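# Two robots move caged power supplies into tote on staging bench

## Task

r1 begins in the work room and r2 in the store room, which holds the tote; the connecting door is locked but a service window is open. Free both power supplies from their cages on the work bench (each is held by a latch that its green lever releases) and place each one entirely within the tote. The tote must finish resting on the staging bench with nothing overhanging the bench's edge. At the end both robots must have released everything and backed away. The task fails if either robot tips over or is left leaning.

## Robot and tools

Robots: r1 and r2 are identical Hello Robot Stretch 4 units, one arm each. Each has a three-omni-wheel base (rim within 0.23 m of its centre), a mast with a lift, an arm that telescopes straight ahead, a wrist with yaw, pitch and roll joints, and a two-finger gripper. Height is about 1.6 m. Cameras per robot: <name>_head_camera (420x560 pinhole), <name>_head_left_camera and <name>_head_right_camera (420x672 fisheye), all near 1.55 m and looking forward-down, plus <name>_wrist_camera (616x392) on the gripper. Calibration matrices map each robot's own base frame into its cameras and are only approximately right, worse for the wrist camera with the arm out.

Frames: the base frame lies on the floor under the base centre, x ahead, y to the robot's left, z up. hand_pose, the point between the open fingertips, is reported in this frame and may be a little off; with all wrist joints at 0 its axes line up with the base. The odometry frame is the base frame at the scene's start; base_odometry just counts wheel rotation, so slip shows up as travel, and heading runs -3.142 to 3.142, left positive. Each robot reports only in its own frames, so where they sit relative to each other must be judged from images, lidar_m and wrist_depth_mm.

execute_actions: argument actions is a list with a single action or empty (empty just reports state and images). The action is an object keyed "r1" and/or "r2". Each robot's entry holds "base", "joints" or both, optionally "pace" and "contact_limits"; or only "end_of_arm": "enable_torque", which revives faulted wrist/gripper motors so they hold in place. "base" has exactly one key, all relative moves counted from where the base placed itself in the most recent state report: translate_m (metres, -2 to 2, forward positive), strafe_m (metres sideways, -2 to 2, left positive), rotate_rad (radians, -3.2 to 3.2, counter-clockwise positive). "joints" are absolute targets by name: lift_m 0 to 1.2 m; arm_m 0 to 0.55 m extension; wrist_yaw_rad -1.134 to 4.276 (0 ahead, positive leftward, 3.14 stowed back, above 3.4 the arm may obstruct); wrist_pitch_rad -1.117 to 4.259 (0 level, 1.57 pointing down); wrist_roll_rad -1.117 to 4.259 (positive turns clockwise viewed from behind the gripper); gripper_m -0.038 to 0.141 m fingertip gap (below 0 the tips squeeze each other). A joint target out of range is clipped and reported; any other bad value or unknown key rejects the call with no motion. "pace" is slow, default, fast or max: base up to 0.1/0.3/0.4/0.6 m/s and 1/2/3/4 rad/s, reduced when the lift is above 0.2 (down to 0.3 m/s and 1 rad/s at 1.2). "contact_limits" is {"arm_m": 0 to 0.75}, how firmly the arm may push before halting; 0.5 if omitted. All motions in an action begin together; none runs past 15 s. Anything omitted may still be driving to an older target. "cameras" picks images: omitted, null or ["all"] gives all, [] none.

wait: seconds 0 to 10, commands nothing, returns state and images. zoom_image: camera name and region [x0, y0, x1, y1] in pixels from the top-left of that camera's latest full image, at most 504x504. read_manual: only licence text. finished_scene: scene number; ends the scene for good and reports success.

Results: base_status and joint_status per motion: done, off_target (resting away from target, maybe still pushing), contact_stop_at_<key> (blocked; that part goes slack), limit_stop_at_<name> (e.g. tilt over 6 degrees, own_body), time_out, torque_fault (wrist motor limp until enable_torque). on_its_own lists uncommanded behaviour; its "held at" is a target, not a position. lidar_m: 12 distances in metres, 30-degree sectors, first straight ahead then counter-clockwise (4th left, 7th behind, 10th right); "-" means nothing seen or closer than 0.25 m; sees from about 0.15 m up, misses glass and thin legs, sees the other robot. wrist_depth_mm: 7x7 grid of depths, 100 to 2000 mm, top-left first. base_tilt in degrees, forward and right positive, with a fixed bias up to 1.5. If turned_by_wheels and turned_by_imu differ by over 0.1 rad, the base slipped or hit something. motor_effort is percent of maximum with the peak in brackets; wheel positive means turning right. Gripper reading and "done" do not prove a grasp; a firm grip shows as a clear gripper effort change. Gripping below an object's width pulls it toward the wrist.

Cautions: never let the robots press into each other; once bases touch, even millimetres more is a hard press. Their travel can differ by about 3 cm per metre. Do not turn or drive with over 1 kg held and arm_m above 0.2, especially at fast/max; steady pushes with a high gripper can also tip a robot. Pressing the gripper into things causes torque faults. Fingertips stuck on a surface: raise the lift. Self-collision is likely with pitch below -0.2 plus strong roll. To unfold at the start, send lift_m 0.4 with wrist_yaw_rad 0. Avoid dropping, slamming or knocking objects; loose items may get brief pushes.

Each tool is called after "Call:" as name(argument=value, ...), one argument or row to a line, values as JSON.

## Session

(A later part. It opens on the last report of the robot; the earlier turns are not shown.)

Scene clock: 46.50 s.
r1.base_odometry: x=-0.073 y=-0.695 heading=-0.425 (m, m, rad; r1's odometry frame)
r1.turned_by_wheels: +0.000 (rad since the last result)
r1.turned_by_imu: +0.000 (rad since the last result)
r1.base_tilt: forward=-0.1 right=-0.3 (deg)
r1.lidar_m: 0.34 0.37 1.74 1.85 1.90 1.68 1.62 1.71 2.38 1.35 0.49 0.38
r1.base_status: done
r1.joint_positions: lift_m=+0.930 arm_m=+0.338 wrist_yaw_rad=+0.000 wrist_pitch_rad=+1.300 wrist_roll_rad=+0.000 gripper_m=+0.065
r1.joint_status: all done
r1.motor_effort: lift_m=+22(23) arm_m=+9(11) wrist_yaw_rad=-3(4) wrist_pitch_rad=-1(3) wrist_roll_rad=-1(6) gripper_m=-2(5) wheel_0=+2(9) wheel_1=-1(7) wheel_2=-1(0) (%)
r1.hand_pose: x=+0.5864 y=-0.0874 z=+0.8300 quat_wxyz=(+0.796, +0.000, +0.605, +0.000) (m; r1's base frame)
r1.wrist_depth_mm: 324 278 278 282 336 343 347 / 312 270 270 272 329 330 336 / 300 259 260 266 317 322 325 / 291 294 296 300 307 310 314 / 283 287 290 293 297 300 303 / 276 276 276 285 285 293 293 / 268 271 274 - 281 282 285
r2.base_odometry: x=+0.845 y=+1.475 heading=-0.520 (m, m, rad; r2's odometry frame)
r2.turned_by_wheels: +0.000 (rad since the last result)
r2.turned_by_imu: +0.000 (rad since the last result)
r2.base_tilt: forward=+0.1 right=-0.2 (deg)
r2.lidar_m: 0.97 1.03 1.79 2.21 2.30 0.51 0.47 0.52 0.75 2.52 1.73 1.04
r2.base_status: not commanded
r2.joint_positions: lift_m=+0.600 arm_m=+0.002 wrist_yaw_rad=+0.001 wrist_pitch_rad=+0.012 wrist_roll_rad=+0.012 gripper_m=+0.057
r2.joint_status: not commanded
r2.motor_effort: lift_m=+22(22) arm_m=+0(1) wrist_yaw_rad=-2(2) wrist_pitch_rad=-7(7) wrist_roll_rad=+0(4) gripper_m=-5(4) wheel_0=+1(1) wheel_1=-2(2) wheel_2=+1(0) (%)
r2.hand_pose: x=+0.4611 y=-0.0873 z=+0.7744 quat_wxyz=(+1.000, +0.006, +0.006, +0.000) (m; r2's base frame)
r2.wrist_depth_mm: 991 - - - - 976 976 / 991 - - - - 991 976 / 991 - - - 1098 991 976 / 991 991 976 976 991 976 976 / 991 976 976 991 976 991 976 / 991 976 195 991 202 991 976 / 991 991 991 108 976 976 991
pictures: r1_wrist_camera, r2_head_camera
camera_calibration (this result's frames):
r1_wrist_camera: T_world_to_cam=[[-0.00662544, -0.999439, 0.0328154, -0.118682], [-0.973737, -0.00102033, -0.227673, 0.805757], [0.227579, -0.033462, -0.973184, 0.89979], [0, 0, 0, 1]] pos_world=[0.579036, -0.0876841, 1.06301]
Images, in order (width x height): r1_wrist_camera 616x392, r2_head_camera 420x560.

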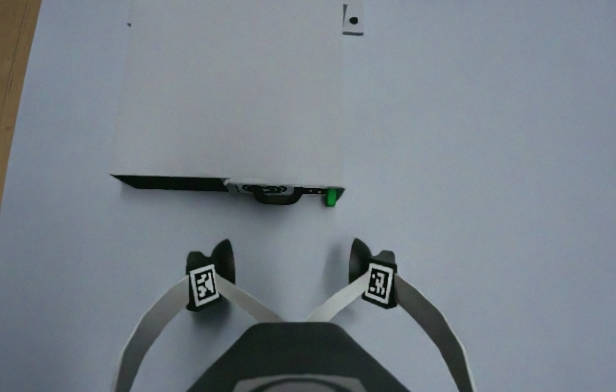

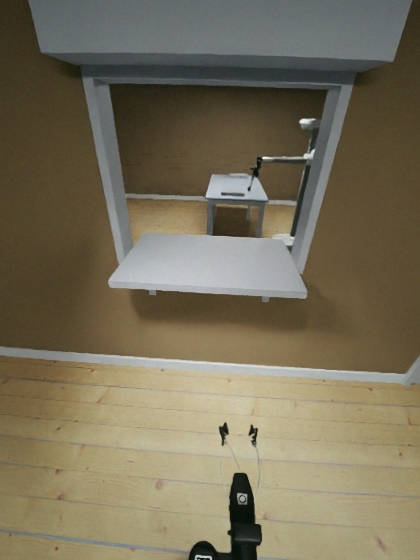

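Call:
execute_actions(
  actions=[
    {"r1":{"joints":{"arm_m":0.355,"lift_m":0.9,"wrist_roll_rad":0.055,"gripper_m":0.06}}},
  ],
  cameras=[],
)

Call:
execute_actions(
  actions=[
    {"r1":{"joints":{"arm_m":0.378},"contact_limits":{"arm_m":0.2},"pace":"slow"}},
  ],
  cameras=["r1_wrist_camera","r2_head_camera"],
)

Call:
zoom_image(
  camera="r1_wrist_camera",
  region=[180, 200, 410, 320],
)

Scene clock: 47.70 s.
r1.base_odometry: x=-0.073 y=-0.695 heading=-0.425 (m, m, rad; r1's odometry frame)
r1.turned_by_wheels: +0.000 (rad since the last result)
r1.turned_by_imu: +0.000 (rad since the last result)
r1.base_tilt: forward=+0.0 right=-0.3 (deg)
r1.lidar_m: 0.34 0.36 1.72 1.86 1.89 1.69 1.63 1.71 2.38 1.37 0.50 0.38
r1.base_status: not commanded
r1.joint_positions: lift_m=+0.900 arm_m=+0.353 wrist_yaw_rad=+0.000 wrist_pitch_rad=+1.300 wrist_roll_rad=+0.055 gripper_m=+0.060
r1.joint_status: all done
r1.motor_effort: lift_m=+18(21) arm_m=+9(9) wrist_yaw_rad=-2(3) wrist_pitch_rad=-3(3) wrist_roll_rad=-1(2) gripper_m=-4(3) wheel_0=+2(2) wheel_1=-1(0) wheel_2=-1(1) (%)
r1.hand_pose: x=+0.6013 y=-0.0874 z=+0.8004 quat_wxyz=(+0.796, +0.022, +0.605, -0.017) (m; r1's base frame)
r1.wrist_depth_mm: 293 244 245 249 303 306 310 / 283 236 236 241 294 297 300 / 272 229 231 233 283 285 289 / 265 224 228 228 276 277 279 / 257 259 263 265 267 268 270 / 251 251 198 255 206 260 263 / 243 245 247 - 253 253 255
r2.base_odometry: x=+0.845 y=+1.475 heading=-0.520 (m, m, rad; r2's odometry frame)
r2.turned_by_wheels: +0.000 (rad since the last result)
r2.turned_by_imu: +0.000 (rad since the last result)
r2.base_tilt: forward=+0.1 right=-0.2 (deg)
r2.lidar_m: 0.97 1.04 1.76 2.19 2.33 0.51 0.47 0.52 0.75 2.51 1.71 1.02
r2.base_status: not commanded
r2.joint_positions: lift_m=+0.600 arm_m=+0.002 wrist_yaw_rad=+0.001 wrist_pitch_rad=+0.012 wrist_roll_rad=+0.012 gripper_m=+0.057
r2.joint_status: not commanded
r2.motor_effort: lift_m=+22(22) arm_m=-1(0) wrist_yaw_rad=-2(2) wrist_pitch_rad=-6(6) wrist_roll_rad=-4(2) gripper_m=-2(3) wheel_0=+1(1) wheel_1=-2(2) wheel_2=+0(0) (%)
r2.hand_pose: x=+0.4611 y=-0.0873 z=+0.7744 quat_wxyz=(+1.000, +0.006, +0.006, +0.000) (m; r2's base frame)
r2.wrist_depth_mm: 991 - - - - 976 976 / 991 - - - - 976 976 / 991 - - - 1118 976 976 / 976 991 991 991 976 976 976 / 991 991 976 991 976 991 976 / 991 991 195 991 202 976 976 / 991 991 976 108 991 976 976
pictures: none
No camera images: the call's "cameras" was empty. Leave "cameras" out to get every camera's image.

Scene clock: 48.93 s.
r1.base_odometry: x=-0.073 y=-0.695 heading=-0.425 (m, m, rad; r1's odometry frame)
r1.turned_by_wheels: +0.000 (rad since the last result)
r1.turned_by_imu: +0.000 (rad since the last result)
r1.base_tilt: forward=+0.0 right=-0.3 (deg)
r1.lidar_m: 0.32 0.36 1.73 1.85 1.90 1.70 1.63 1.72 2.37 1.37 0.51 0.38
r1.base_status: not commanded
r1.joint_positions: lift_m=+0.900 arm_m=+0.376 wrist_yaw_rad=+0.000 wrist_pitch_rad=+1.300 wrist_roll_rad=+0.055 gripper_m=+0.060
r1.joint_status: all done
r1.motor_effort: lift_m=+18(19) arm_m=+9(11) wrist_yaw_rad=-1(2) wrist_pitch_rad=-3(2) wrist_roll_rad=+0(2) gripper_m=-2(2) wheel_0=+2(2) wheel_1=+0(0) wheel_2=-1(1) (%)
r1.contact_limits: arm_m 0.2
r1.hand_pose: x=+0.6243 y=-0.0874 z=+0.8004 quat_wxyz=(+0.796, +0.022, +0.605, -0.017) (m; r1's base frame)
r1.wrist_depth_mm: 293 245 246 249 301 307 309 / 282 236 238 241 293 296 300 / 274 228 230 233 285 287 289 / 264 222 223 226 276 277 279 / 257 258 223 260 266 267 271 / 250 250 199 255 205 262 262 / 244 245 248 - 253 253 255
r2.base_odometry: x=+0.845 y=+1.475 heading=-0.520 (m, m, rad; r2's odometry frame)
r2.turned_by_wheels: +0.000 (rad since the last result)
r2.turned_by_imu: +0.000 (rad since the last result)
r2.base_tilt: forward=+0.1 right=-0.2 (deg)
r2.lidar_m: 0.98 1.03 1.76 2.19 2.31 0.51 0.48 0.50 0.76 2.50 1.73 1.04
r2.base_status: not commanded
r2.joint_positions: lift_m=+0.600 arm_m=+0.002 wrist_yaw_rad=+0.001 wrist_pitch_rad=+0.012 wrist_roll_rad=+0.012 gripper_m=+0.057
r2.joint_status: not commanded
r2.motor_effort: lift_m=+22(22) arm_m=+0(0) wrist_yaw_rad=-2(2) wrist_pitch_rad=-6(7) wrist_roll_rad=-2(2) gripper_m=-2(3) wheel_0=+1(1) wheel_1=-2(2) wheel_2=+0(0) (%)
r2.hand_pose: x=+0.4611 y=-0.0873 z=+0.7744 quat_wxyz=(+1.000, +0.006, +0.006, +0.000) (m; r2's base frame)
r2.wrist_depth_mm: 976 - - - - 976 991 / 991 - - - - 976 976 / 991 - - - 1078 976 976 / 991 991 991 976 976 991 976 / 991 976 991 991 976 991 976 / 991 991 195 976 202 991 991 / 991 991 991 108 976 991 976
pictures: r1_wrist_camera, r2_head_camera
camera_calibration (this result's frames):
r1_wrist_camera: T_world_to_cam=[[-0.0591025, -0.998084, 0.0183055, -0.0729735], [-0.972403, 0.0534165, -0.227108, 0.8394], [0.225695, -0.031223, -0.973697, 0.864082], [0, 0, 0, 1]] pos_world=[0.616904, -0.0906923, 1.03333]
Images, in order (width x height): r1_wrist_camera 616x392, r2_head_camera 420x560.

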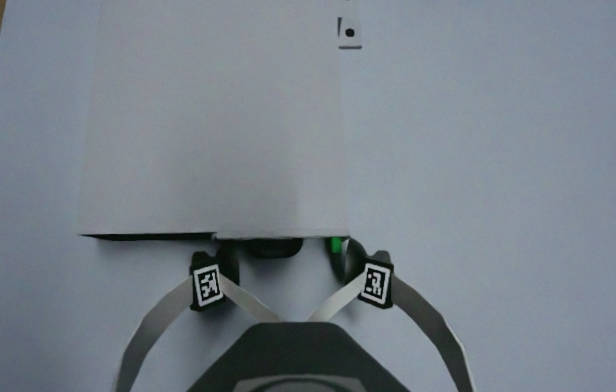

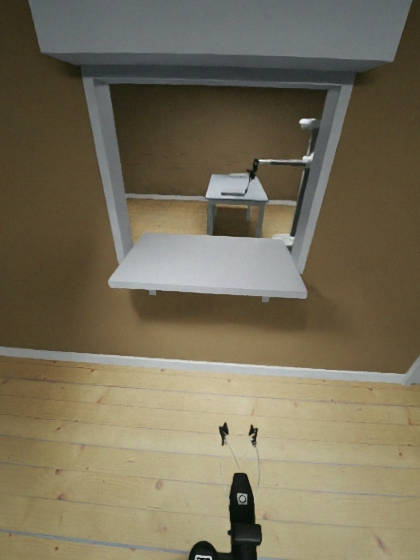

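Region (180, 200, 410, 320) of r1_wrist_camera's 616x392 image, scaled by 2.191; it fills the top 263 rows of this view, and the rest is white.

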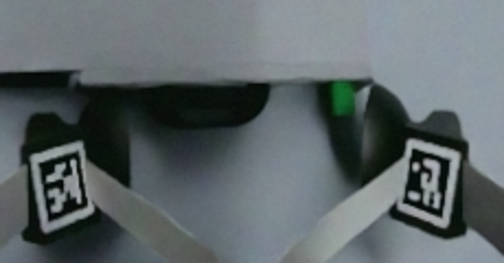

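Call:
execute_actions(
  actions=[
    {"r1":{"joints":{"gripper_m":0.044,"lift_m":0.896}}},
  ],
  cameras=[],
)

Call:
execute_actions(
  actions=[
    {"r1":{"joints":{"arm_m":0.386},"contact_limits":{"arm_m":0.2},"pace":"slow"}},
  ],
  cameras=["r1_wrist_camera"],
)

Call:
zoom_image(
  camera="r1_wrist_camera",
  region=[180, 200, 410, 320],
)

Scene clock: 49.97 s.
r1.base_odometry: x=-0.073 y=-0.695 heading=-0.425 (m, m, rad; r1's odometry frame)
r1.turned_by_wheels: +0.000 (rad since the last result)
r1.turned_by_imu: +0.000 (rad since the last result)
r1.base_tilt: forward=+0.0 right=-0.4 (deg)
r1.lidar_m: 0.33 0.36 1.72 1.85 1.90 1.70 1.62 1.69 2.36 1.36 0.50 0.38
r1.base_status: not commanded
r1.joint_positions: lift_m=+0.896 arm_m=+0.376 wrist_yaw_rad=+0.000 wrist_pitch_rad=+1.301 wrist_roll_rad=+0.055 gripper_m=+0.044
r1.joint_status: all done
r1.motor_effort: lift_m=+18(18) arm_m=+9(9) wrist_yaw_rad=-1(2) wrist_pitch_rad=-3(3) wrist_roll_rad=+1(0) gripper_m=-5(6) wheel_0=+2(2) wheel_1=+0(1) wheel_2=-1(1) (%)
r1.hand_pose: x=+0.6242 y=-0.0874 z=+0.7964 quat_wxyz=(+0.796, +0.022, +0.605, -0.017) (m; r1's base frame)
r1.wrist_depth_mm: 287 238 239 245 297 301 306 / 278 231 233 236 289 291 294 / 268 224 226 229 278 281 283 / 260 217 219 221 271 272 276 / 252 254 220 257 262 264 266 / 246 247 212 252 193 256 258 / 239 241 244 - 247 249 251
r2.base_odometry: x=+0.845 y=+1.475 heading=-0.520 (m, m, rad; r2's odometry frame)
r2.turned_by_wheels: +0.000 (rad since the last result)
r2.turned_by_imu: +0.000 (rad since the last result)
r2.base_tilt: forward=+0.2 right=-0.1 (deg)
r2.lidar_m: 0.97 1.04 1.73 2.21 2.30 0.50 0.48 0.53 0.71 2.50 1.72 1.02
r2.base_status: not commanded
r2.joint_positions: lift_m=+0.600 arm_m=+0.002 wrist_yaw_rad=+0.001 wrist_pitch_rad=+0.012 wrist_roll_rad=+0.012 gripper_m=+0.057
r2.joint_status: not commanded
r2.motor_effort: lift_m=+22(22) arm_m=-1(1) wrist_yaw_rad=-2(1) wrist_pitch_rad=-7(7) wrist_roll_rad=-2(3) gripper_m=-2(3) wheel_0=+1(1) wheel_1=-2(2) wheel_2=+0(0) (%)
r2.hand_pose: x=+0.4611 y=-0.0873 z=+0.7744 quat_wxyz=(+1.000, +0.006, +0.006, +0.000) (m; r2's base frame)
r2.wrist_depth_mm: 976 - - - - 976 976 / 976 - - - - 976 976 / 991 - - - 1098 976 976 / 991 991 976 976 976 976 976 / 991 991 991 976 991 976 976 / 991 991 195 991 202 976 976 / 991 991 976 108 976 976 991
pictures: none
No camera images: the call's "cameras" was empty. Leave "cameras" out to get every camera's image.

Scene clock: 50.83 s.
r1.base_odometry: x=-0.073 y=-0.695 heading=-0.425 (m, m, rad; r1's odometry frame)
r1.turned_by_wheels: +0.000 (rad since the last result)
r1.turned_by_imu: +0.000 (rad since the last result)
r1.base_tilt: forward=-0.1 right=-0.4 (deg)
r1.lidar_m: 0.34 0.37 1.72 1.86 1.91 1.71 1.63 1.70 2.35 1.36 0.51 0.39
r1.base_status: not commanded
r1.joint_positions: lift_m=+0.896 arm_m=+0.384 wrist_yaw_rad=-0.002 wrist_pitch_rad=+1.309 wrist_roll_rad=+0.055 gripper_m=+0.044
r1.joint_status: all done
r1.on_its_own: wrist_pitch_rad is at rest, and its effort (-26) is outside its rest range (-23 to +23)
r1.motor_effort: lift_m=+18(18) arm_m=+12(9) wrist_yaw_rad=+5(6) wrist_pitch_rad=-26(27) wrist_roll_rad=+2(1) gripper_m=-4(5) wheel_0=+2(2) wheel_1=+0(0) wheel_2=-1(1) (%)
r1.contact_limits: arm_m 0.2
r1.hand_pose: x=+0.6294 y=-0.0876 z=+0.7958 quat_wxyz=(+0.793, +0.022, +0.608, -0.017) (m; r1's base frame)
r1.wrist_depth_mm: 283 236 238 241 297 298 298 / 276 228 231 234 285 289 291 / 266 223 224 227 277 281 282 / 258 216 218 220 268 270 273 / 253 252 214 217 262 264 265 / 244 247 195 251 192 256 257 / 239 240 243 - 248 249 249
r2.base_odometry: x=+0.845 y=+1.475 heading=-0.520 (m, m, rad; r2's odometry frame)
r2.turned_by_wheels: +0.000 (rad since the last result)
r2.turned_by_imu: +0.000 (rad since the last result)
r2.base_tilt: forward=+0.1 right=-0.2 (deg)
r2.lidar_m: 1.00 1.03 1.78 2.20 2.30 0.50 0.47 0.51 0.72 2.53 1.72 1.01
r2.base_status: not commanded
r2.joint_positions: lift_m=+0.600 arm_m=+0.002 wrist_yaw_rad=+0.001 wrist_pitch_rad=+0.012 wrist_roll_rad=+0.012 gripper_m=+0.057
r2.joint_status: not commanded
r2.motor_effort: lift_m=+23(22) arm_m=+0(0) wrist_yaw_rad=-1(1) wrist_pitch_rad=-6(6) wrist_roll_rad=-2(2) gripper_m=-2(3) wheel_0=+1(1) wheel_1=-2(2) wheel_2=+0(0) (%)
r2.hand_pose: x=+0.4611 y=-0.0873 z=+0.7744 quat_wxyz=(+1.000, +0.006, +0.006, +0.000) (m; r2's base frame)
r2.wrist_depth_mm: 991 - - - - 976 976 / 976 - - - - 976 976 / 991 - - - 1098 976 976 / 976 976 991 991 976 991 976 / 991 991 991 976 976 976 991 / 991 991 195 991 202 991 991 / 991 991 991 108 991 976 991
pictures: r1_wrist_camera
camera_calibration (this result's frames):
r1_wrist_camera: T_world_to_cam=[[-0.0611604, -0.997952, 0.0187657, -0.0718056], [-0.974124, 0.0555806, -0.219074, 0.838178], [0.217582, -0.0316788, -0.975528, 0.86495], [0, 0, 0, 1]] pos_world=[0.623899, -0.0908443, 1.02875]
Images, in order (width x height): r1_wrist_camera 616x392.

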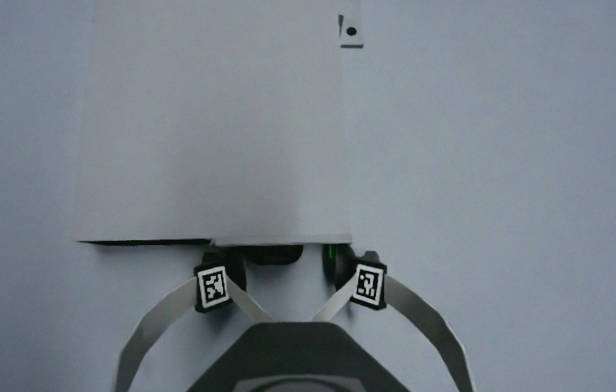

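Region (180, 200, 410, 320) of r1_wrist_camera's 616x392 image, scaled by 2.191; it fills the top 263 rows of this view, and the rest is white.

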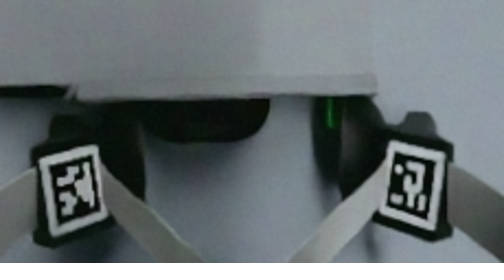

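Call:
execute_actions(
  actions=[
    {"r1":{"joints":{"gripper_m":0.0,"lift_m":0.886},"pace":"slow"}},
  ],
  cameras=["r1_wrist_camera","r1_head_camera"],
)

Call:
zoom_image(
  camera="r1_wrist_camera",
  region=[180, 200, 410, 320],
)

Scene clock: 52.87 s.
r1.base_odometry: x=-0.073 y=-0.695 heading=-0.425 (m, m, rad; r1's odometry frame)
r1.turned_by_wheels: +0.000 (rad since the last result)
r1.turned_by_imu: +0.001 (rad since the last result)
r1.base_tilt: forward=-0.1 right=-0.4 (deg)
r1.lidar_m: 0.34 0.37 1.71 1.86 1.90 1.70 1.62 1.70 2.37 1.36 0.49 0.37
r1.base_status: not commanded
r1.joint_positions: lift_m=+0.886 arm_m=+0.384 wrist_yaw_rad=+0.000 wrist_pitch_rad=+1.306 wrist_roll_rad=+0.055 gripper_m=+0.001
r1.joint_status: all done
r1.motor_effort: lift_m=+21(23) arm_m=+10(12) wrist_yaw_rad=-2(5) wrist_pitch_rad=-20(26) wrist_roll_rad=+0(2) gripper_m=-23(22) wheel_0=+4(4) wheel_1=+1(2) wheel_2=-1(2) (%)
r1.hand_pose: x=+0.6305 y=-0.0874 z=+0.7857 quat_wxyz=(+0.794, +0.022, +0.607, -0.017) (m; r1's base frame)
r1.wrist_depth_mm: 271 223 224 228 281 283 285 / 263 216 218 220 271 274 277 / 255 211 212 213 264 265 268 / 246 204 205 207 256 258 259 / 241 241 202 205 249 250 252 / 234 234 198 238 190 243 244 / 228 229 233 - 237 236 238
r2.base_odometry: x=+0.845 y=+1.475 heading=-0.520 (m, m, rad; r2's odometry frame)
r2.turned_by_wheels: +0.000 (rad since the last result)
r2.turned_by_imu: +0.000 (rad since the last result)
r2.base_tilt: forward=+0.1 right=-0.2 (deg)
r2.lidar_m: 0.98 1.03 1.79 2.19 2.32 0.50 0.47 0.51 0.72 2.52 1.72 1.06
r2.base_status: not commanded
r2.joint_positions: lift_m=+0.600 arm_m=+0.002 wrist_yaw_rad=+0.001 wrist_pitch_rad=+0.012 wrist_roll_rad=+0.012 gripper_m=+0.057
r2.joint_status: not commanded
r2.motor_effort: lift_m=+22(22) arm_m=+0(0) wrist_yaw_rad=-2(1) wrist_pitch_rad=-7(6) wrist_roll_rad=-2(1) gripper_m=-2(2) wheel_0=+1(1) wheel_1=-2(2) wheel_2=+0(0) (%)
r2.hand_pose: x=+0.4611 y=-0.0873 z=+0.7744 quat_wxyz=(+1.000, +0.006, +0.006, +0.000) (m; r2's base frame)
r2.wrist_depth_mm: 991 - - - - 991 976 / 991 - - - - 976 976 / 991 - - - 1098 976 976 / 976 976 991 991 976 976 976 / 991 991 991 991 991 991 976 / 1008 991 195 991 202 976 976 / 991 991 991 108 991 976 976
pictures: r1_head_camera, r1_wrist_camera
camera_calibration (this result's frames):
r1_wrist_camera: T_world_to_cam=[[-0.058959, -0.998087, 0.0186232, -0.0726645], [-0.973715, 0.0533878, -0.221423, 0.838508], [0.220005, -0.0311886, -0.975, 0.852972], [0, 0, 0, 1]] pos_world=[0.624525, -0.0906886, 1.01867]
Images, in order (width x height): r1_head_camera 420x560, r1_wrist_camera 616x392.

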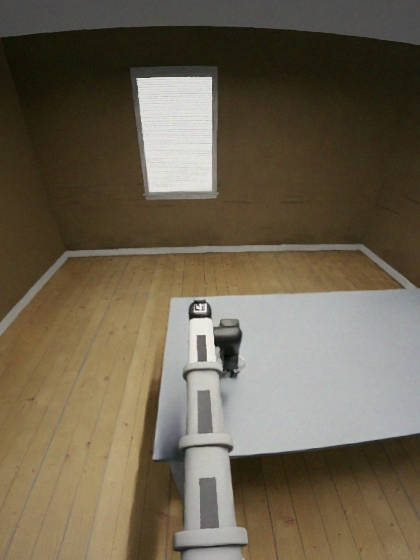

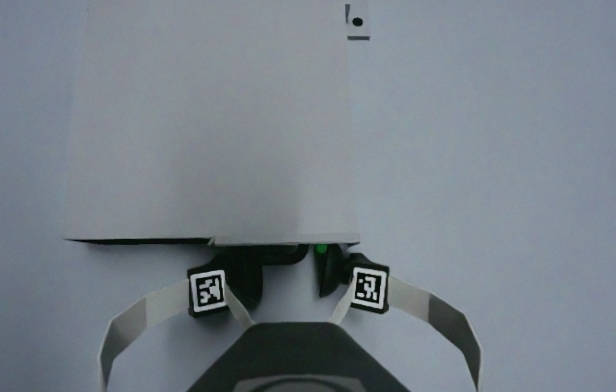

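Region (180, 200, 410, 320) of r1_wrist_camera's 616x392 image, scaled by 2.191; it fills the top 263 rows of this view, and the rest is white.

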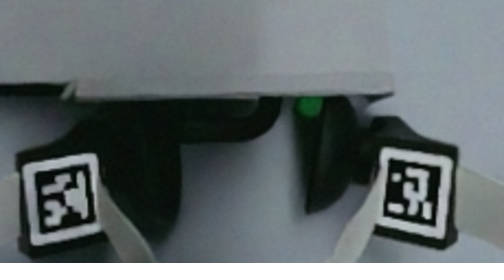

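Call:
execute_actions(
  actions=[
    {"r1":{"joints":{"arm_m":0.37},"pace":"slow"}},
  ],
  cameras=["r1_wrist_camera"],
)

Call:
zoom_image(
  camera="r1_wrist_camera",
  region=[180, 200, 410, 320],
)

Scene clock: 54.07 s.
r1.base_odometry: x=-0.073 y=-0.695 heading=-0.425 (m, m, rad; r1's odometry frame)
r1.turned_by_wheels: +0.000 (rad since the last result)
r1.turned_by_imu: +0.001 (rad since the last result)
r1.base_tilt: forward=+0.0 right=-0.4 (deg)
r1.lidar_m: 0.33 0.37 1.73 1.86 1.90 1.70 1.61 1.70 2.39 1.35 0.49 0.36
r1.base_status: not commanded
r1.joint_positions: lift_m=+0.886 arm_m=+0.372 wrist_yaw_rad=+0.005 wrist_pitch_rad=+1.292 wrist_roll_rad=+0.055 gripper_m=+0.001
r1.joint_status: all done
r1.on_its_own: wrist_yaw_rad is at rest, and its effort (-16) is outside its rest range (-13 to +13)
r1.motor_effort: lift_m=+23(22) arm_m=-13(10) wrist_yaw_rad=-16(16) wrist_pitch_rad=+23(23) wrist_roll_rad=-2(1) gripper_m=-24(25) wheel_0=+3(3) wheel_1=+2(2) wheel_2=+4(4) (%)
r1.hand_pose: x=+0.6232 y=-0.0870 z=+0.7867 quat_wxyz=(+0.798, +0.020, +0.602, -0.014) (m; r1's base frame)
r1.wrist_depth_mm: 279 229 232 234 287 291 294 / 270 221 224 225 278 279 282 / 259 213 216 219 268 271 273 / 251 208 209 211 259 263 264 / 243 244 213 220 252 254 255 / 236 236 204 241 186 247 247 / 229 229 234 - 237 237 239
r2.base_odometry: x=+0.845 y=+1.475 heading=-0.520 (m, m, rad; r2's odometry frame)
r2.turned_by_wheels: +0.000 (rad since the last result)
r2.turned_by_imu: +0.000 (rad since the last result)
r2.base_tilt: forward=+0.1 right=-0.3 (deg)
r2.lidar_m: 0.98 1.05 1.76 2.19 2.31 0.51 0.47 0.51 0.72 2.53 1.73 1.00
r2.base_status: not commanded
r2.joint_positions: lift_m=+0.600 arm_m=+0.002 wrist_yaw_rad=+0.001 wrist_pitch_rad=+0.012 wrist_roll_rad=+0.012 gripper_m=+0.057
r2.joint_status: not commanded
r2.motor_effort: lift_m=+22(22) arm_m=+0(0) wrist_yaw_rad=-2(2) wrist_pitch_rad=-7(7) wrist_roll_rad=-6(3) gripper_m=-4(2) wheel_0=+1(1) wheel_1=-2(2) wheel_2=+0(0) (%)
r2.hand_pose: x=+0.4611 y=-0.0873 z=+0.7744 quat_wxyz=(+1.000, +0.006, +0.006, +0.000) (m; r2's base frame)
r2.wrist_depth_mm: 976 - - - - 976 976 / 976 - - - - 976 976 / 991 - - - 1098 976 976 / 991 976 976 976 976 991 976 / 976 991 991 991 976 976 976 / 991 991 195 976 202 976 976 / 991 976 991 108 976 991 976
pictures: r1_wrist_camera
camera_calibration (this result's frames):
r1_wrist_camera: T_world_to_cam=[[-0.0543254, -0.998366, 0.0177274, -0.0749283], [-0.97059, 0.0486275, -0.235777, 0.840469], [0.234529, -0.0300147, -0.971646, 0.844034], [0, 0, 0, 1]] pos_world=[0.61373, -0.0903423, 1.01959]
Images, in order (width x height): r1_wrist_camera 616x392.

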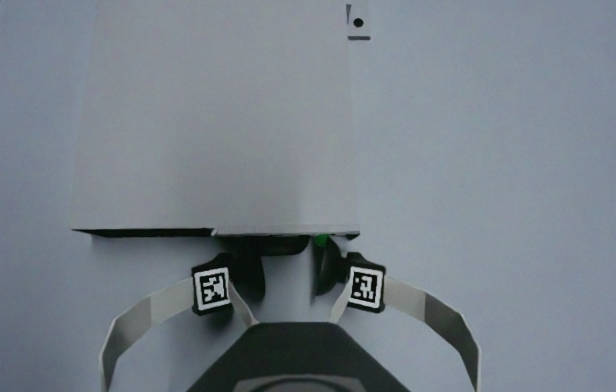

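Region (180, 200, 410, 320) of r1_wrist_camera's 616x392 image, scaled by 2.191; it fills the top 263 rows of this view, and the rest is white.

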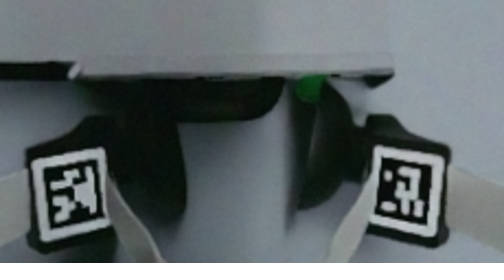

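Call:
execute_actions(
  actions=[
    {"r1":{"joints":{"arm_m":0.36},"pace":"slow"}},
  ],
  cameras=["r1_wrist_camera"],
)

Scene clock: 55.07 s.
r1.base_odometry: x=-0.073 y=-0.695 heading=-0.425 (m, m, rad; r1's odometry frame)
r1.turned_by_wheels: -0.001 (rad since the last result)
r1.turned_by_imu: -0.001 (rad since the last result)
r1.base_tilt: forward=-0.1 right=-0.3 (deg)
r1.lidar_m: 0.34 0.35 1.71 1.85 1.91 1.69 1.62 1.70 2.36 1.34 0.51 0.37
r1.base_status: not commanded
r1.joint_positions: lift_m=+0.886 arm_m=+0.362 wrist_yaw_rad=+0.000 wrist_pitch_rad=+1.300 wrist_roll_rad=+0.055 gripper_m=+0.000
r1.joint_status: all done
r1.motor_effort: lift_m=+22(23) arm_m=-9(15) wrist_yaw_rad=-2(17) wrist_pitch_rad=-2(27) wrist_roll_rad=+0(0) gripper_m=-6(23) wheel_0=+1(4) wheel_1=+1(2) wheel_2=-1(4) (%)
r1.hand_pose: x=+0.6097 y=-0.0874 z=+0.7861 quat_wxyz=(+0.796, +0.022, +0.605, -0.016) (m; r1's base frame)
r1.wrist_depth_mm: 278 227 229 234 287 290 294 / 265 221 222 225 277 281 283 / 258 213 216 217 268 271 273 / 249 209 211 212 260 264 265 / 243 246 248 223 253 254 256 / 237 239 185 189 179 247 248 / 231 230 236 - 237 240 240
r2.base_odometry: x=+0.845 y=+1.475 heading=-0.520 (m, m, rad; r2's odometry frame)
r2.turned_by_wheels: +0.000 (rad since the last result)
r2.turned_by_imu: +0.000 (rad since the last result)
r2.base_tilt: forward=+0.1 right=-0.2 (deg)
r2.lidar_m: 0.97 1.04 1.76 2.20 2.32 0.52 0.47 0.52 0.71 2.54 1.73 1.02
r2.base_status: not commanded
r2.joint_positions: lift_m=+0.600 arm_m=+0.002 wrist_yaw_rad=+0.001 wrist_pitch_rad=+0.012 wrist_roll_rad=+0.012 gripper_m=+0.057
r2.joint_status: not commanded
r2.motor_effort: lift_m=+22(22) arm_m=+0(0) wrist_yaw_rad=-2(1) wrist_pitch_rad=-7(6) wrist_roll_rad=-1(1) gripper_m=-2(3) wheel_0=+1(1) wheel_1=-2(2) wheel_2=+0(0) (%)
r2.hand_pose: x=+0.4611 y=-0.0873 z=+0.7744 quat_wxyz=(+1.000, +0.006, +0.006, +0.000) (m; r2's base frame)
r2.wrist_depth_mm: 991 - - - - 976 976 / 991 - - - - 976 976 / 976 - - - 1098 976 976 / 991 976 976 991 976 976 976 / 991 991 976 976 976 991 976 / 991 991 195 991 202 976 991 / 991 991 991 108 976 991 991
pictures: r1_wrist_camera
camera_calibration (this result's frames):
r1_wrist_camera: T_world_to_cam=[[-0.0589866, -0.998091, 0.0182756, -0.0736087], [-0.972355, 0.0533029, -0.227341, 0.822089], [0.225933, -0.0311805, -0.973644, 0.853253], [0, 0, 0, 1]] pos_world=[0.602243, -0.0906832, 1.019]
Images, in order (width x height): r1_wrist_camera 616x392.

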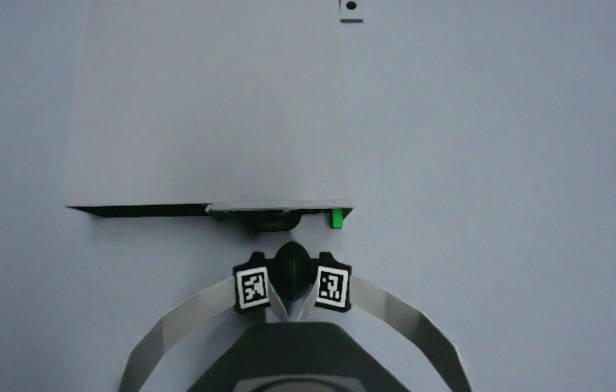

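Call:
zoom_image(
  camera="r1_wrist_camera",
  region=[190, 180, 370, 260],
)

Region (190, 180, 370, 260) of r1_wrist_camera's 616x392 image, scaled by 2.800.

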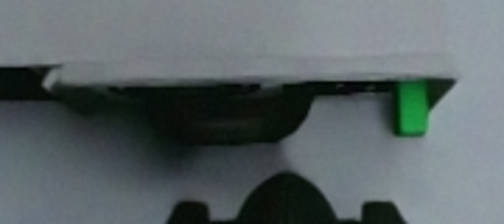

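Call:
execute_actions(
  actions=[
    {"r1":{"joints":{"arm_m":0.13,"lift_m":0.9,"gripper_m":0.056},"pace":"fast"}},
  ],
  cameras=[],
)

Call:
execute_actions(
  actions=[
    {"r1":{"base":{"strafe_m":-0.012},"joints":{"wrist_pitch_rad":0.3,"wrist_yaw_rad":0.04,"wrist_roll_rad":0.33,"lift_m":0.713}}},
  ],
  cameras=[],
)

Call:
execute_actions(
  actions=[
    {"r1":{"joints":{"arm_m":0.166},"contact_limits":{"arm_m":0.2}}},
  ],
  cameras=["r1_wrist_camera"],
)

Call:
zoom_image(
  camera="r1_wrist_camera",
  region=[180, 200, 410, 320],
)

Scene clock: 57.30 s.
r1.base_odometry: x=-0.073 y=-0.695 heading=-0.425 (m, m, rad; r1's odometry frame)
r1.turned_by_wheels: +0.000 (rad since the last result)
r1.turned_by_imu: +0.000 (rad since the last result)
r1.base_tilt: forward=-0.1 right=-0.4 (deg)
r1.lidar_m: 0.33 0.37 1.70 1.86 1.90 1.70 1.64 1.71 2.39 1.35 0.49 0.38
r1.base_status: not commanded
r1.joint_positions: lift_m=+0.900 arm_m=+0.132 wrist_yaw_rad=+0.000 wrist_pitch_rad=+1.301 wrist_roll_rad=+0.055 gripper_m=+0.056
r1.joint_status: all done
r1.motor_effort: lift_m=+23(24) arm_m=-9(11) wrist_yaw_rad=+0(1) wrist_pitch_rad=-4(3) wrist_roll_rad=+0(1) gripper_m=-2(6) wheel_0=+1(1) wheel_1=+0(0) wheel_2=-1(1) (%)
r1.hand_pose: x=+0.3795 y=-0.0874 z=+0.8000 quat_wxyz=(+0.796, +0.022, +0.605, -0.017) (m; r1's base frame)
r1.wrist_depth_mm: 294 294 300 301 304 306 309 / 285 286 287 291 293 297 300 / 273 277 279 281 283 289 291 / 266 268 271 274 276 278 279 / 258 259 260 264 267 270 271 / 931 255 197 259 203 991 991 / 931 931 960 - 960 976 976
r2.base_odometry: x=+0.845 y=+1.475 heading=-0.520 (m, m, rad; r2's odometry frame)
r2.turned_by_wheels: +0.000 (rad since the last result)
r2.turned_by_imu: +0.001 (rad since the last result)
r2.base_tilt: forward=+0.1 right=-0.2 (deg)
r2.lidar_m: 0.98 1.04 1.79 2.20 2.31 0.49 0.46 0.52 0.72 2.51 1.75 1.05
r2.base_status: not commanded
r2.joint_positions: lift_m=+0.600 arm_m=+0.002 wrist_yaw_rad=+0.001 wrist_pitch_rad=+0.012 wrist_roll_rad=+0.012 gripper_m=+0.057
r2.joint_status: not commanded
r2.motor_effort: lift_m=+23(23) arm_m=+0(0) wrist_yaw_rad=-2(2) wrist_pitch_rad=-6(7) wrist_roll_rad=-3(0) gripper_m=-3(2) wheel_0=+0(1) wheel_1=-2(2) wheel_2=+0(0) (%)
r2.hand_pose: x=+0.4611 y=-0.0873 z=+0.7744 quat_wxyz=(+1.000, +0.006, +0.006, +0.000) (m; r2's base frame)
r2.wrist_depth_mm: 991 - - - - 976 976 / 976 - - - - 976 976 / 976 - - - 1098 976 976 / 976 976 991 976 976 991 976 / 991 976 976 991 976 976 976 / 976 991 195 991 202 976 976 / 991 991 991 108 991 976 976
pictures: none
No camera images: the call's "cameras" was empty. Leave "cameras" out to get every camera's image.

Scene clock: 59.17 s.
r1.base_odometry: x=-0.078 y=-0.706 heading=-0.425 (m, m, rad; r1's odometry frame)
r1.turned_by_wheels: +0.000 (rad since the last result)
r1.turned_by_imu: +0.000 (rad since the last result)
r1.base_tilt: forward=+0.0 right=-0.4 (deg)
r1.lidar_m: 0.35 0.36 1.75 1.87 1.94 1.71 1.62 1.70 2.34 1.35 0.50 0.37
r1.base_status: done
r1.joint_positions: lift_m=+0.713 arm_m=+0.132 wrist_yaw_rad=+0.040 wrist_pitch_rad=+0.303 wrist_roll_rad=+0.330 gripper_m=+0.056
r1.joint_status: all done
r1.motor_effort: lift_m=+18(21) arm_m=-9(9) wrist_yaw_rad=-2(0) wrist_pitch_rad=-8(9) wrist_roll_rad=-1(2) gripper_m=-4(2) wheel_0=+1(5) wheel_1=+1(8) wheel_2=-1(0) (%)
r1.hand_pose: x=+0.5812 y=-0.0763 z=+0.8055 quat_wxyz=(+0.975, +0.159, +0.152, -0.005) (m; r1's base frame)
r1.wrist_depth_mm: - - - - - - - / - - - - - 654 549 / - - - 564 512 421 370 / - - 359 330 357 309 281 / - 375 287 290 264 244 228 / 1921 303 196 236 203 202 189 / 271 239 234 - 188 169 -
r2.base_odometry: x=+0.845 y=+1.475 heading=-0.520 (m, m, rad; r2's odometry frame)
r2.turned_by_wheels: +0.000 (rad since the last result)
r2.turned_by_imu: +0.000 (rad since the last result)
r2.base_tilt: forward=+0.1 right=-0.3 (deg)
r2.lidar_m: 0.98 1.03 1.78 2.20 2.34 0.51 0.49 0.53 0.71 2.51 1.71 1.04
r2.base_status: not commanded
r2.joint_positions: lift_m=+0.600 arm_m=+0.002 wrist_yaw_rad=+0.001 wrist_pitch_rad=+0.012 wrist_roll_rad=+0.012 gripper_m=+0.057
r2.joint_status: not commanded
r2.motor_effort: lift_m=+22(22) arm_m=-1(0) wrist_yaw_rad=-1(2) wrist_pitch_rad=-7(6) wrist_roll_rad=-1(2) gripper_m=-3(3) wheel_0=+1(1) wheel_1=-2(2) wheel_2=+0(0) (%)
r2.hand_pose: x=+0.4611 y=-0.0873 z=+0.7744 quat_wxyz=(+1.000, +0.006, +0.006, +0.000) (m; r2's base frame)
r2.wrist_depth_mm: 991 - - - - 991 976 / 991 - - - - 976 976 / 991 - - - 1118 960 976 / 991 991 976 991 960 976 991 / 991 991 991 991 991 976 976 / 991 991 195 976 202 976 976 / 991 991 991 108 991 991 976
pictures: none
No camera images: the call's "cameras" was empty. Leave "cameras" out to get every camera's image.

Scene clock: 60.07 s.
r1.base_odometry: x=-0.078 y=-0.706 heading=-0.425 (m, m, rad; r1's odometry frame)
r1.turned_by_wheels: +0.000 (rad since the last result)
r1.turned_by_imu: +0.000 (rad since the last result)
r1.base_tilt: forward=-0.1 right=-0.3 (deg)
r1.lidar_m: 0.34 0.35 1.75 1.87 1.93 1.71 1.63 1.70 2.37 1.35 0.50 0.38
r1.base_status: not commanded
r1.joint_positions: lift_m=+0.713 arm_m=+0.164 wrist_yaw_rad=+0.040 wrist_pitch_rad=+0.302 wrist_roll_rad=+0.330 gripper_m=+0.056
r1.joint_status: all done
r1.motor_effort: lift_m=+18(18) arm_m=+9(9) wrist_yaw_rad=-1(1) wrist_pitch_rad=-7(8) wrist_roll_rad=-2(2) gripper_m=-2(2) wheel_0=+1(1) wheel_1=+1(1) wheel_2=-1(1) (%)
r1.contact_limits: arm_m 0.2
r1.hand_pose: x=+0.6140 y=-0.0763 z=+0.8055 quat_wxyz=(+0.975, +0.159, +0.152, -0.005) (m; r1's base frame)
r1.wrist_depth_mm: - - - - - - - / - - - - - 661 554 / - - - 585 512 421 368 / - - 359 329 357 310 279 / - 340 256 255 265 244 228 / 1921 286 196 236 202 201 188 / 270 238 235 - 187 168 -
r2.base_odometry: x=+0.845 y=+1.475 heading=-0.520 (m, m, rad; r2's odometry frame)
r2.turned_by_wheels: +0.000 (rad since the last result)
r2.turned_by_imu: +0.000 (rad since the last result)
r2.base_tilt: forward=+0.1 right=-0.2 (deg)
r2.lidar_m: 0.98 1.03 1.77 2.19 2.29 0.50 0.48 0.51 0.73 2.52 1.73 1.01
r2.base_status: not commanded
r2.joint_positions: lift_m=+0.600 arm_m=+0.002 wrist_yaw_rad=+0.001 wrist_pitch_rad=+0.012 wrist_roll_rad=+0.012 gripper_m=+0.057
r2.joint_status: not commanded
r2.motor_effort: lift_m=+22(23) arm_m=+0(0) wrist_yaw_rad=-2(1) wrist_pitch_rad=-7(7) wrist_roll_rad=-2(1) gripper_m=-3(3) wheel_0=+1(1) wheel_1=-2(2) wheel_2=+0(0) (%)
r2.hand_pose: x=+0.4611 y=-0.0873 z=+0.7744 quat_wxyz=(+1.000, +0.006, +0.006, +0.000) (m; r2's base frame)
r2.wrist_depth_mm: 991 - - - - 976 976 / 991 - - - - 991 976 / 991 - - - 1098 976 976 / 991 991 976 976 976 976 976 / 991 976 976 991 991 976 976 / 991 991 195 976 202 991 991 / 991 991 991 108 976 976 976
pictures: r1_wrist_camera
camera_calibration (this result's frames):
r1_wrist_camera: T_world_to_cam=[[-0.0895424, -0.950775, -0.296662, 0.213413], [-0.33325, 0.309291, -0.890665, 0.991549], [0.938577, 0.0191103, -0.344541, -0.0688926], [0, 0, 0, 1]] pos_world=[0.414204, -0.102453, 0.922713]
Images, in order (width x height): r1_wrist_camera 616x392.

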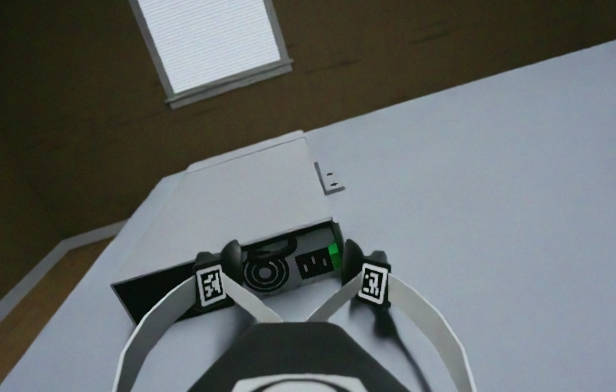

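Region (180, 200, 410, 320) of r1_wrist_camera's 616x392 image, scaled by 2.191; it fills the top 263 rows of this view, and the rest is white.

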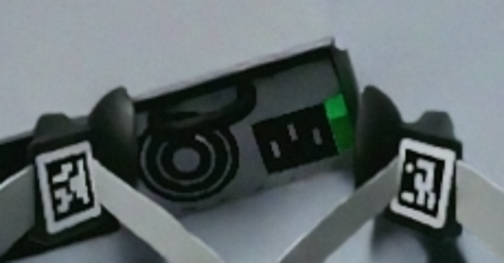

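Call:
execute_actions(
  actions=[
    {"r1":{"joints":{"arm_m":0.173,"lift_m":0.718,"gripper_m":0.05},"contact_limits":{"arm_m":0.2},"pace":"slow"}},
  ],
  cameras=["r1_wrist_camera"],
)

Call:
zoom_image(
  camera="r1_wrist_camera",
  region=[180, 200, 410, 320],
)

Scene clock: 61.20 s.
r1.base_odometry: x=-0.078 y=-0.706 heading=-0.425 (m, m, rad; r1's odometry frame)
r1.turned_by_wheels: +0.000 (rad since the last result)
r1.turned_by_imu: +0.000 (rad since the last result)
r1.base_tilt: forward=-0.1 right=-0.4 (deg)
r1.lidar_m: 0.33 0.37 1.75 1.87 1.91 1.70 1.63 1.71 2.38 1.37 0.49 0.35
r1.base_status: not commanded
r1.joint_positions: lift_m=+0.718 arm_m=+0.171 wrist_yaw_rad=+0.039 wrist_pitch_rad=+0.303 wrist_roll_rad=+0.330 gripper_m=+0.050
r1.joint_status: all done
r1.motor_effort: lift_m=+23(23) arm_m=+11(10) wrist_yaw_rad=+0(0) wrist_pitch_rad=-8(9) wrist_roll_rad=+2(1) gripper_m=-3(2) wheel_0=+0(0) wheel_1=+1(1) wheel_2=-1(1) (%)
r1.contact_limits: arm_m 0.2
r1.hand_pose: x=+0.6204 y=-0.0765 z=+0.8100 quat_wxyz=(+0.975, +0.159, +0.152, -0.006) (m; r1's base frame)
r1.wrist_depth_mm: - - - - - - - / - - - - - 676 564 / - - - 615 525 430 377 / - - 373 342 368 317 286 / - 392 259 251 272 250 234 / - 274 197 242 201 207 193 / 278 246 241 - 192 173 -
r2.base_odometry: x=+0.845 y=+1.475 heading=-0.520 (m, m, rad; r2's odometry frame)
r2.turned_by_wheels: +0.000 (rad since the last result)
r2.turned_by_imu: +0.000 (rad since the last result)
r2.base_tilt: forward=+0.1 right=-0.2 (deg)
r2.lidar_m: 0.98 1.02 1.77 2.20 2.32 0.49 0.48 0.49 0.77 2.51 1.72 1.03
r2.base_status: not commanded
r2.joint_positions: lift_m=+0.600 arm_m=+0.002 wrist_yaw_rad=+0.001 wrist_pitch_rad=+0.012 wrist_roll_rad=+0.012 gripper_m=+0.057
r2.joint_status: not commanded
r2.motor_effort: lift_m=+22(22) arm_m=+0(0) wrist_yaw_rad=-2(2) wrist_pitch_rad=-7(7) wrist_roll_rad=-2(4) gripper_m=-3(2) wheel_0=+1(1) wheel_1=-2(2) wheel_2=+0(0) (%)
r2.hand_pose: x=+0.4611 y=-0.0873 z=+0.7744 quat_wxyz=(+1.000, +0.006, +0.006, +0.000) (m; r2's base frame)
r2.wrist_depth_mm: 976 - - - - 976 991 / 991 - - - - 976 976 / 991 - - - 1098 976 976 / 976 976 991 976 976 976 976 / 991 991 976 976 991 976 976 / 991 991 195 991 202 976 976 / 976 991 991 108 976 976 976
pictures: r1_wrist_camera
camera_calibration (this result's frames):
r1_wrist_camera: T_world_to_cam=[[-0.0902668, -0.950719, -0.296624, 0.215579], [-0.333304, 0.309503, -0.890571, 0.997768], [0.938488, 0.018477, -0.344816, -0.073178], [0, 0, 0, 1]] pos_world=[0.420696, -0.102505, 0.927296]
Images, in order (width x height): r1_wrist_camera 616x392.

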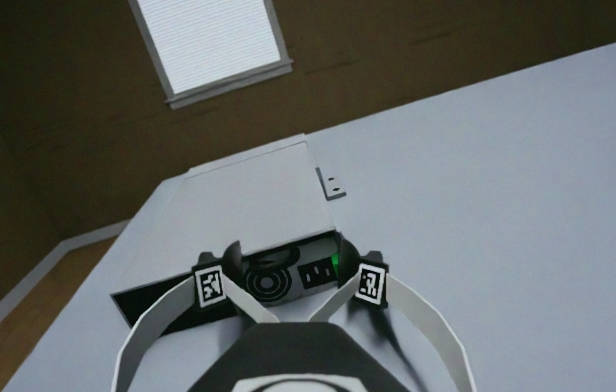

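Region (180, 200, 410, 320) of r1_wrist_camera's 616x392 image, scaled by 2.191; it fills the top 263 rows of this view, and the rest is white.

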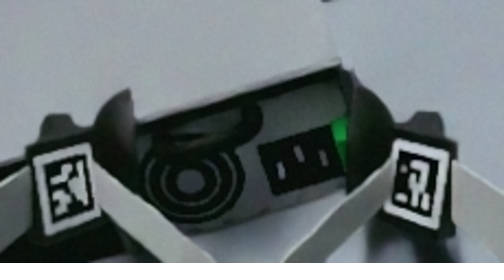

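Call:
execute_actions(
  actions=[
    {"r1":{"base":{"strafe_m":-0.005},"joints":{"arm_m":0.175},"pace":"slow"}},
  ],
  cameras=[],
)

Call:
execute_actions(
  actions=[
    {"r1":{"joints":{"arm_m":0.182,"gripper_m":0.02},"contact_limits":{"arm_m":0.3},"pace":"slow"}},
  ],
  cameras=["r1_wrist_camera"],
)

Call:
zoom_image(
  camera="r1_wrist_camera",
  region=[180, 200, 410, 320],
)

Scene clock: 62.03 s.
r1.base_odometry: x=-0.081 y=-0.711 heading=-0.425 (m, m, rad; r1's odometry frame)
r1.turned_by_wheels: +0.000 (rad since the last result)
r1.turned_by_imu: +0.000 (rad since the last result)
r1.base_tilt: forward=-0.1 right=-0.4 (deg)
r1.lidar_m: 0.34 0.37 1.75 1.87 1.93 1.71 1.62 1.69 2.38 1.36 0.49 0.34
r1.base_status: done
r1.joint_positions: lift_m=+0.718 arm_m=+0.173 wrist_yaw_rad=+0.041 wrist_pitch_rad=+0.303 wrist_roll_rad=+0.330 gripper_m=+0.050
r1.joint_status: all done
r1.motor_effort: lift_m=+22(23) arm_m=+13(13) wrist_yaw_rad=-5(6) wrist_pitch_rad=-11(10) wrist_roll_rad=+1(1) gripper_m=-4(4) wheel_0=+6(7) wheel_1=+1(2) wheel_2=-3(4) (%)
r1.hand_pose: x=+0.6223 y=-0.0759 z=+0.8099 quat_wxyz=(+0.975, +0.159, +0.152, -0.005) (m; r1's base frame)
r1.wrist_depth_mm: - - - - - - - / - - - - - 676 564 / - - - 615 525 427 375 / - - 373 349 368 317 285 / - 394 263 250 276 250 235 / - 264 210 240 200 207 192 / 277 245 240 - 193 173 -
r2.base_odometry: x=+0.845 y=+1.475 heading=-0.520 (m, m, rad; r2's odometry frame)
r2.turned_by_wheels: +0.000 (rad since the last result)
r2.turned_by_imu: +0.000 (rad since the last result)
r2.base_tilt: forward=+0.1 right=-0.3 (deg)
r2.lidar_m: 0.99 1.04 1.75 2.21 2.32 0.49 0.47 0.50 0.72 2.52 1.74 1.04
r2.base_status: not commanded
r2.joint_positions: lift_m=+0.600 arm_m=+0.002 wrist_yaw_rad=+0.001 wrist_pitch_rad=+0.012 wrist_roll_rad=+0.012 gripper_m=+0.057
r2.joint_status: not commanded
r2.motor_effort: lift_m=+22(22) arm_m=+0(0) wrist_yaw_rad=-2(2) wrist_pitch_rad=-7(6) wrist_roll_rad=-3(2) gripper_m=-4(3) wheel_0=+1(1) wheel_1=-2(2) wheel_2=+0(0) (%)
r2.hand_pose: x=+0.4611 y=-0.0873 z=+0.7744 quat_wxyz=(+1.000, +0.006, +0.006, +0.000) (m; r2's base frame)
r2.wrist_depth_mm: 991 - - - - 976 976 / 976 - - - - 991 976 / 991 - - - 1098 991 976 / 991 976 976 976 991 976 976 / 991 991 976 976 976 991 976 / 991 991 195 991 202 976 976 / 976 991 991 108 976 976 976
pictures: none
No camera images: the call's "cameras" was empty. Leave "cameras" out to get every camera's image.

Scene clock: 63.50 s.
r1.base_odometry: x=-0.081 y=-0.711 heading=-0.425 (m, m, rad; r1's odometry frame)
r1.turned_by_wheels: +0.000 (rad since the last result)
r1.turned_by_imu: +0.000 (rad since the last result)
r1.base_tilt: forward=-0.2 right=-0.3 (deg)
r1.lidar_m: 0.35 0.37 1.76 1.86 1.93 1.70 1.62 1.71 2.37 1.36 0.48 0.37
r1.base_status: not commanded
r1.joint_positions: lift_m=+0.718 arm_m=+0.179 wrist_yaw_rad=+0.035 wrist_pitch_rad=+0.305 wrist_roll_rad=+0.330 gripper_m=+0.020
r1.joint_status: all done
r1.on_its_own: wrist_yaw_rad is at rest, and its effort (+14) is outside its rest range (-13 to +13)
r1.motor_effort: lift_m=+21(22) arm_m=+15(15) wrist_yaw_rad=+14(13) wrist_pitch_rad=-14(14) wrist_roll_rad=-1(2) gripper_m=-14(16) wheel_0=+5(6) wheel_1=+1(1) wheel_2=-8(8) (%)
r1.contact_limits: arm_m 0.3
r1.hand_pose: x=+0.6282 y=-0.0778 z=+0.8097 quat_wxyz=(+0.975, +0.160, +0.152, -0.008) (m; r1's base frame)
r1.wrist_depth_mm: - - - - - - - / - - - - - 661 564 / - - - 634 521 430 375 / - - 375 355 366 319 286 / - 338 260 244 277 251 233 / 1921 246 209 246 192 205 193 / 278 248 241 - 195 174 -
r2.base_odometry: x=+0.845 y=+1.475 heading=-0.520 (m, m, rad; r2's odometry frame)
r2.turned_by_wheels: +0.000 (rad since the last result)
r2.turned_by_imu: +0.000 (rad since the last result)
r2.base_tilt: forward=+0.1 right=-0.2 (deg)
r2.lidar_m: 0.97 1.05 1.77 2.23 2.29 0.50 0.46 0.49 0.70 2.53 1.70 1.04
r2.base_status: not commanded
r2.joint_positions: lift_m=+0.600 arm_m=+0.002 wrist_yaw_rad=+0.001 wrist_pitch_rad=+0.012 wrist_roll_rad=+0.012 gripper_m=+0.057
r2.joint_status: not commanded
r2.motor_effort: lift_m=+23(22) arm_m=+0(0) wrist_yaw_rad=-1(2) wrist_pitch_rad=-6(7) wrist_roll_rad=-2(2) gripper_m=-4(2) wheel_0=+1(1) wheel_1=-2(2) wheel_2=+0(0) (%)
r2.hand_pose: x=+0.4611 y=-0.0873 z=+0.7744 quat_wxyz=(+1.000, +0.006, +0.006, +0.000) (m; r2's base frame)
r2.wrist_depth_mm: 991 - - - - 991 976 / 991 - - - - 976 960 / 991 - - - 1098 976 976 / 976 976 976 976 991 976 976 / 991 976 976 991 976 991 976 / 991 991 195 991 202 976 976 / 991 991 991 108 991 976 991
pictures: r1_wrist_camera
camera_calibration (this result's frames):
r1_wrist_camera: T_world_to_cam=[[-0.0952044, -0.950266, -0.296532, 0.218025], [-0.333495, 0.311118, -0.889937, 1.00018], [0.937933, 0.0141659, -0.346528, -0.0791916], [0, 0, 0, 1]] pos_world=[0.428589, -0.102871, 0.927309]
Images, in order (width x height): r1_wrist_camera 616x392.

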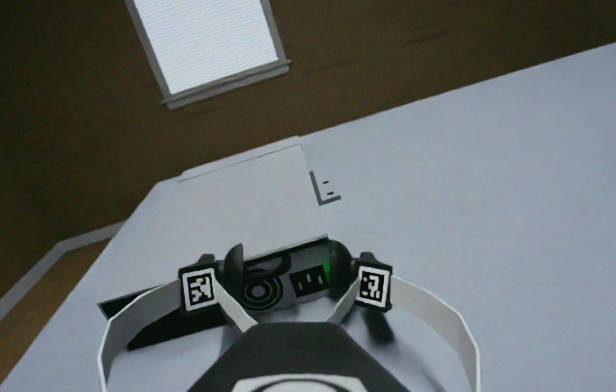

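Region (180, 200, 410, 320) of r1_wrist_camera's 616x392 image, scaled by 2.191; it fills the top 263 rows of this view, and the rest is white.

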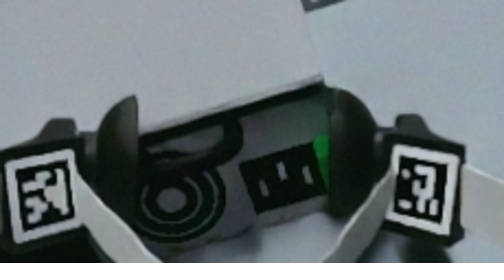

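Call:
execute_actions(
  actions=[
    {"r1":{"base":{"strafe_m":0.004},"joints":{"arm_m":0.172},"pace":"slow"}},
  ],
  cameras=["r1_wrist_camera"],
)

Call:
zoom_image(
  camera="r1_wrist_camera",
  region=[180, 200, 410, 320],
)

Scene clock: 64.60 s.
r1.base_odometry: x=-0.079 y=-0.707 heading=-0.425 (m, m, rad; r1's odometry frame)
r1.turned_by_wheels: +0.000 (rad since the last result)
r1.turned_by_imu: +0.000 (rad since the last result)
r1.base_tilt: forward=-0.1 right=-0.4 (deg)
r1.lidar_m: 0.34 0.37 1.75 1.88 1.93 1.70 1.62 1.71 2.37 1.34 0.49 0.37
r1.base_status: done
r1.joint_positions: lift_m=+0.718 arm_m=+0.173 wrist_yaw_rad=+0.043 wrist_pitch_rad=+0.299 wrist_roll_rad=+0.330 gripper_m=+0.020
r1.joint_status: all done
r1.motor_effort: lift_m=+21(21) arm_m=-9(16) wrist_yaw_rad=-10(18) wrist_pitch_rad=+1(13) wrist_roll_rad=+0(1) gripper_m=-11(15) wheel_0=+3(5) wheel_1=+2(5) wheel_2=-2(8) (%)
r1.hand_pose: x=+0.6235 y=-0.0756 z=+0.8111 quat_wxyz=(+0.976, +0.159, +0.151, -0.004) (m; r1's base frame)
r1.wrist_depth_mm: - - - - - - - / - - - - - - 564 / - - - 634 535 439 384 / - - 384 342 375 324 290 / - 418 268 246 283 254 236 / - 274 193 245 188 210 196 / 283 249 245 - 196 176 172
r2.base_odometry: x=+0.845 y=+1.475 heading=-0.520 (m, m, rad; r2's odometry frame)
r2.turned_by_wheels: +0.000 (rad since the last result)
r2.turned_by_imu: +0.000 (rad since the last result)
r2.base_tilt: forward=+0.2 right=-0.2 (deg)
r2.lidar_m: 0.98 1.04 1.74 2.19 2.30 0.53 0.48 0.52 0.74 2.51 1.72 1.02
r2.base_status: not commanded
r2.joint_positions: lift_m=+0.600 arm_m=+0.002 wrist_yaw_rad=+0.001 wrist_pitch_rad=+0.012 wrist_roll_rad=+0.012 gripper_m=+0.057
r2.joint_status: not commanded
r2.motor_effort: lift_m=+22(22) arm_m=+0(1) wrist_yaw_rad=-1(1) wrist_pitch_rad=-6(7) wrist_roll_rad=-3(0) gripper_m=-2(2) wheel_0=+1(1) wheel_1=-2(2) wheel_2=+0(0) (%)
r2.hand_pose: x=+0.4611 y=-0.0873 z=+0.7744 quat_wxyz=(+1.000, +0.006, +0.006, +0.000) (m; r2's base frame)
r2.wrist_depth_mm: 991 - - - - 976 976 / 976 - - - - 976 976 / 991 - - - 1098 976 976 / 991 976 976 976 976 976 976 / 991 991 976 976 991 976 991 / 991 991 195 991 202 991 991 / 991 991 991 108 991 976 991
pictures: r1_wrist_camera
camera_calibration (this result's frames):
r1_wrist_camera: T_world_to_cam=[[-0.0863499, -0.95086, -0.297336, 0.215162], [-0.331424, 0.308869, -0.891492, 0.998987], [0.939522, 0.0215638, -0.341808, -0.0785701], [0, 0, 0, 1]] pos_world=[0.423486, -0.102273, 0.927708]
Images, in order (width x height): r1_wrist_camera 616x392.

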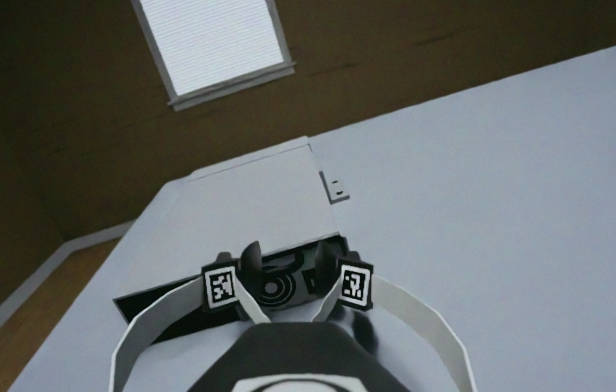

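Region (180, 200, 410, 320) of r1_wrist_camera's 616x392 image, scaled by 2.191; it fills the top 263 rows of this view, and the rest is white.

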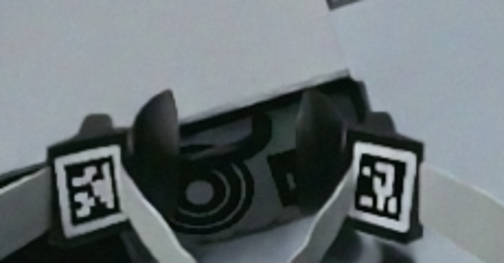

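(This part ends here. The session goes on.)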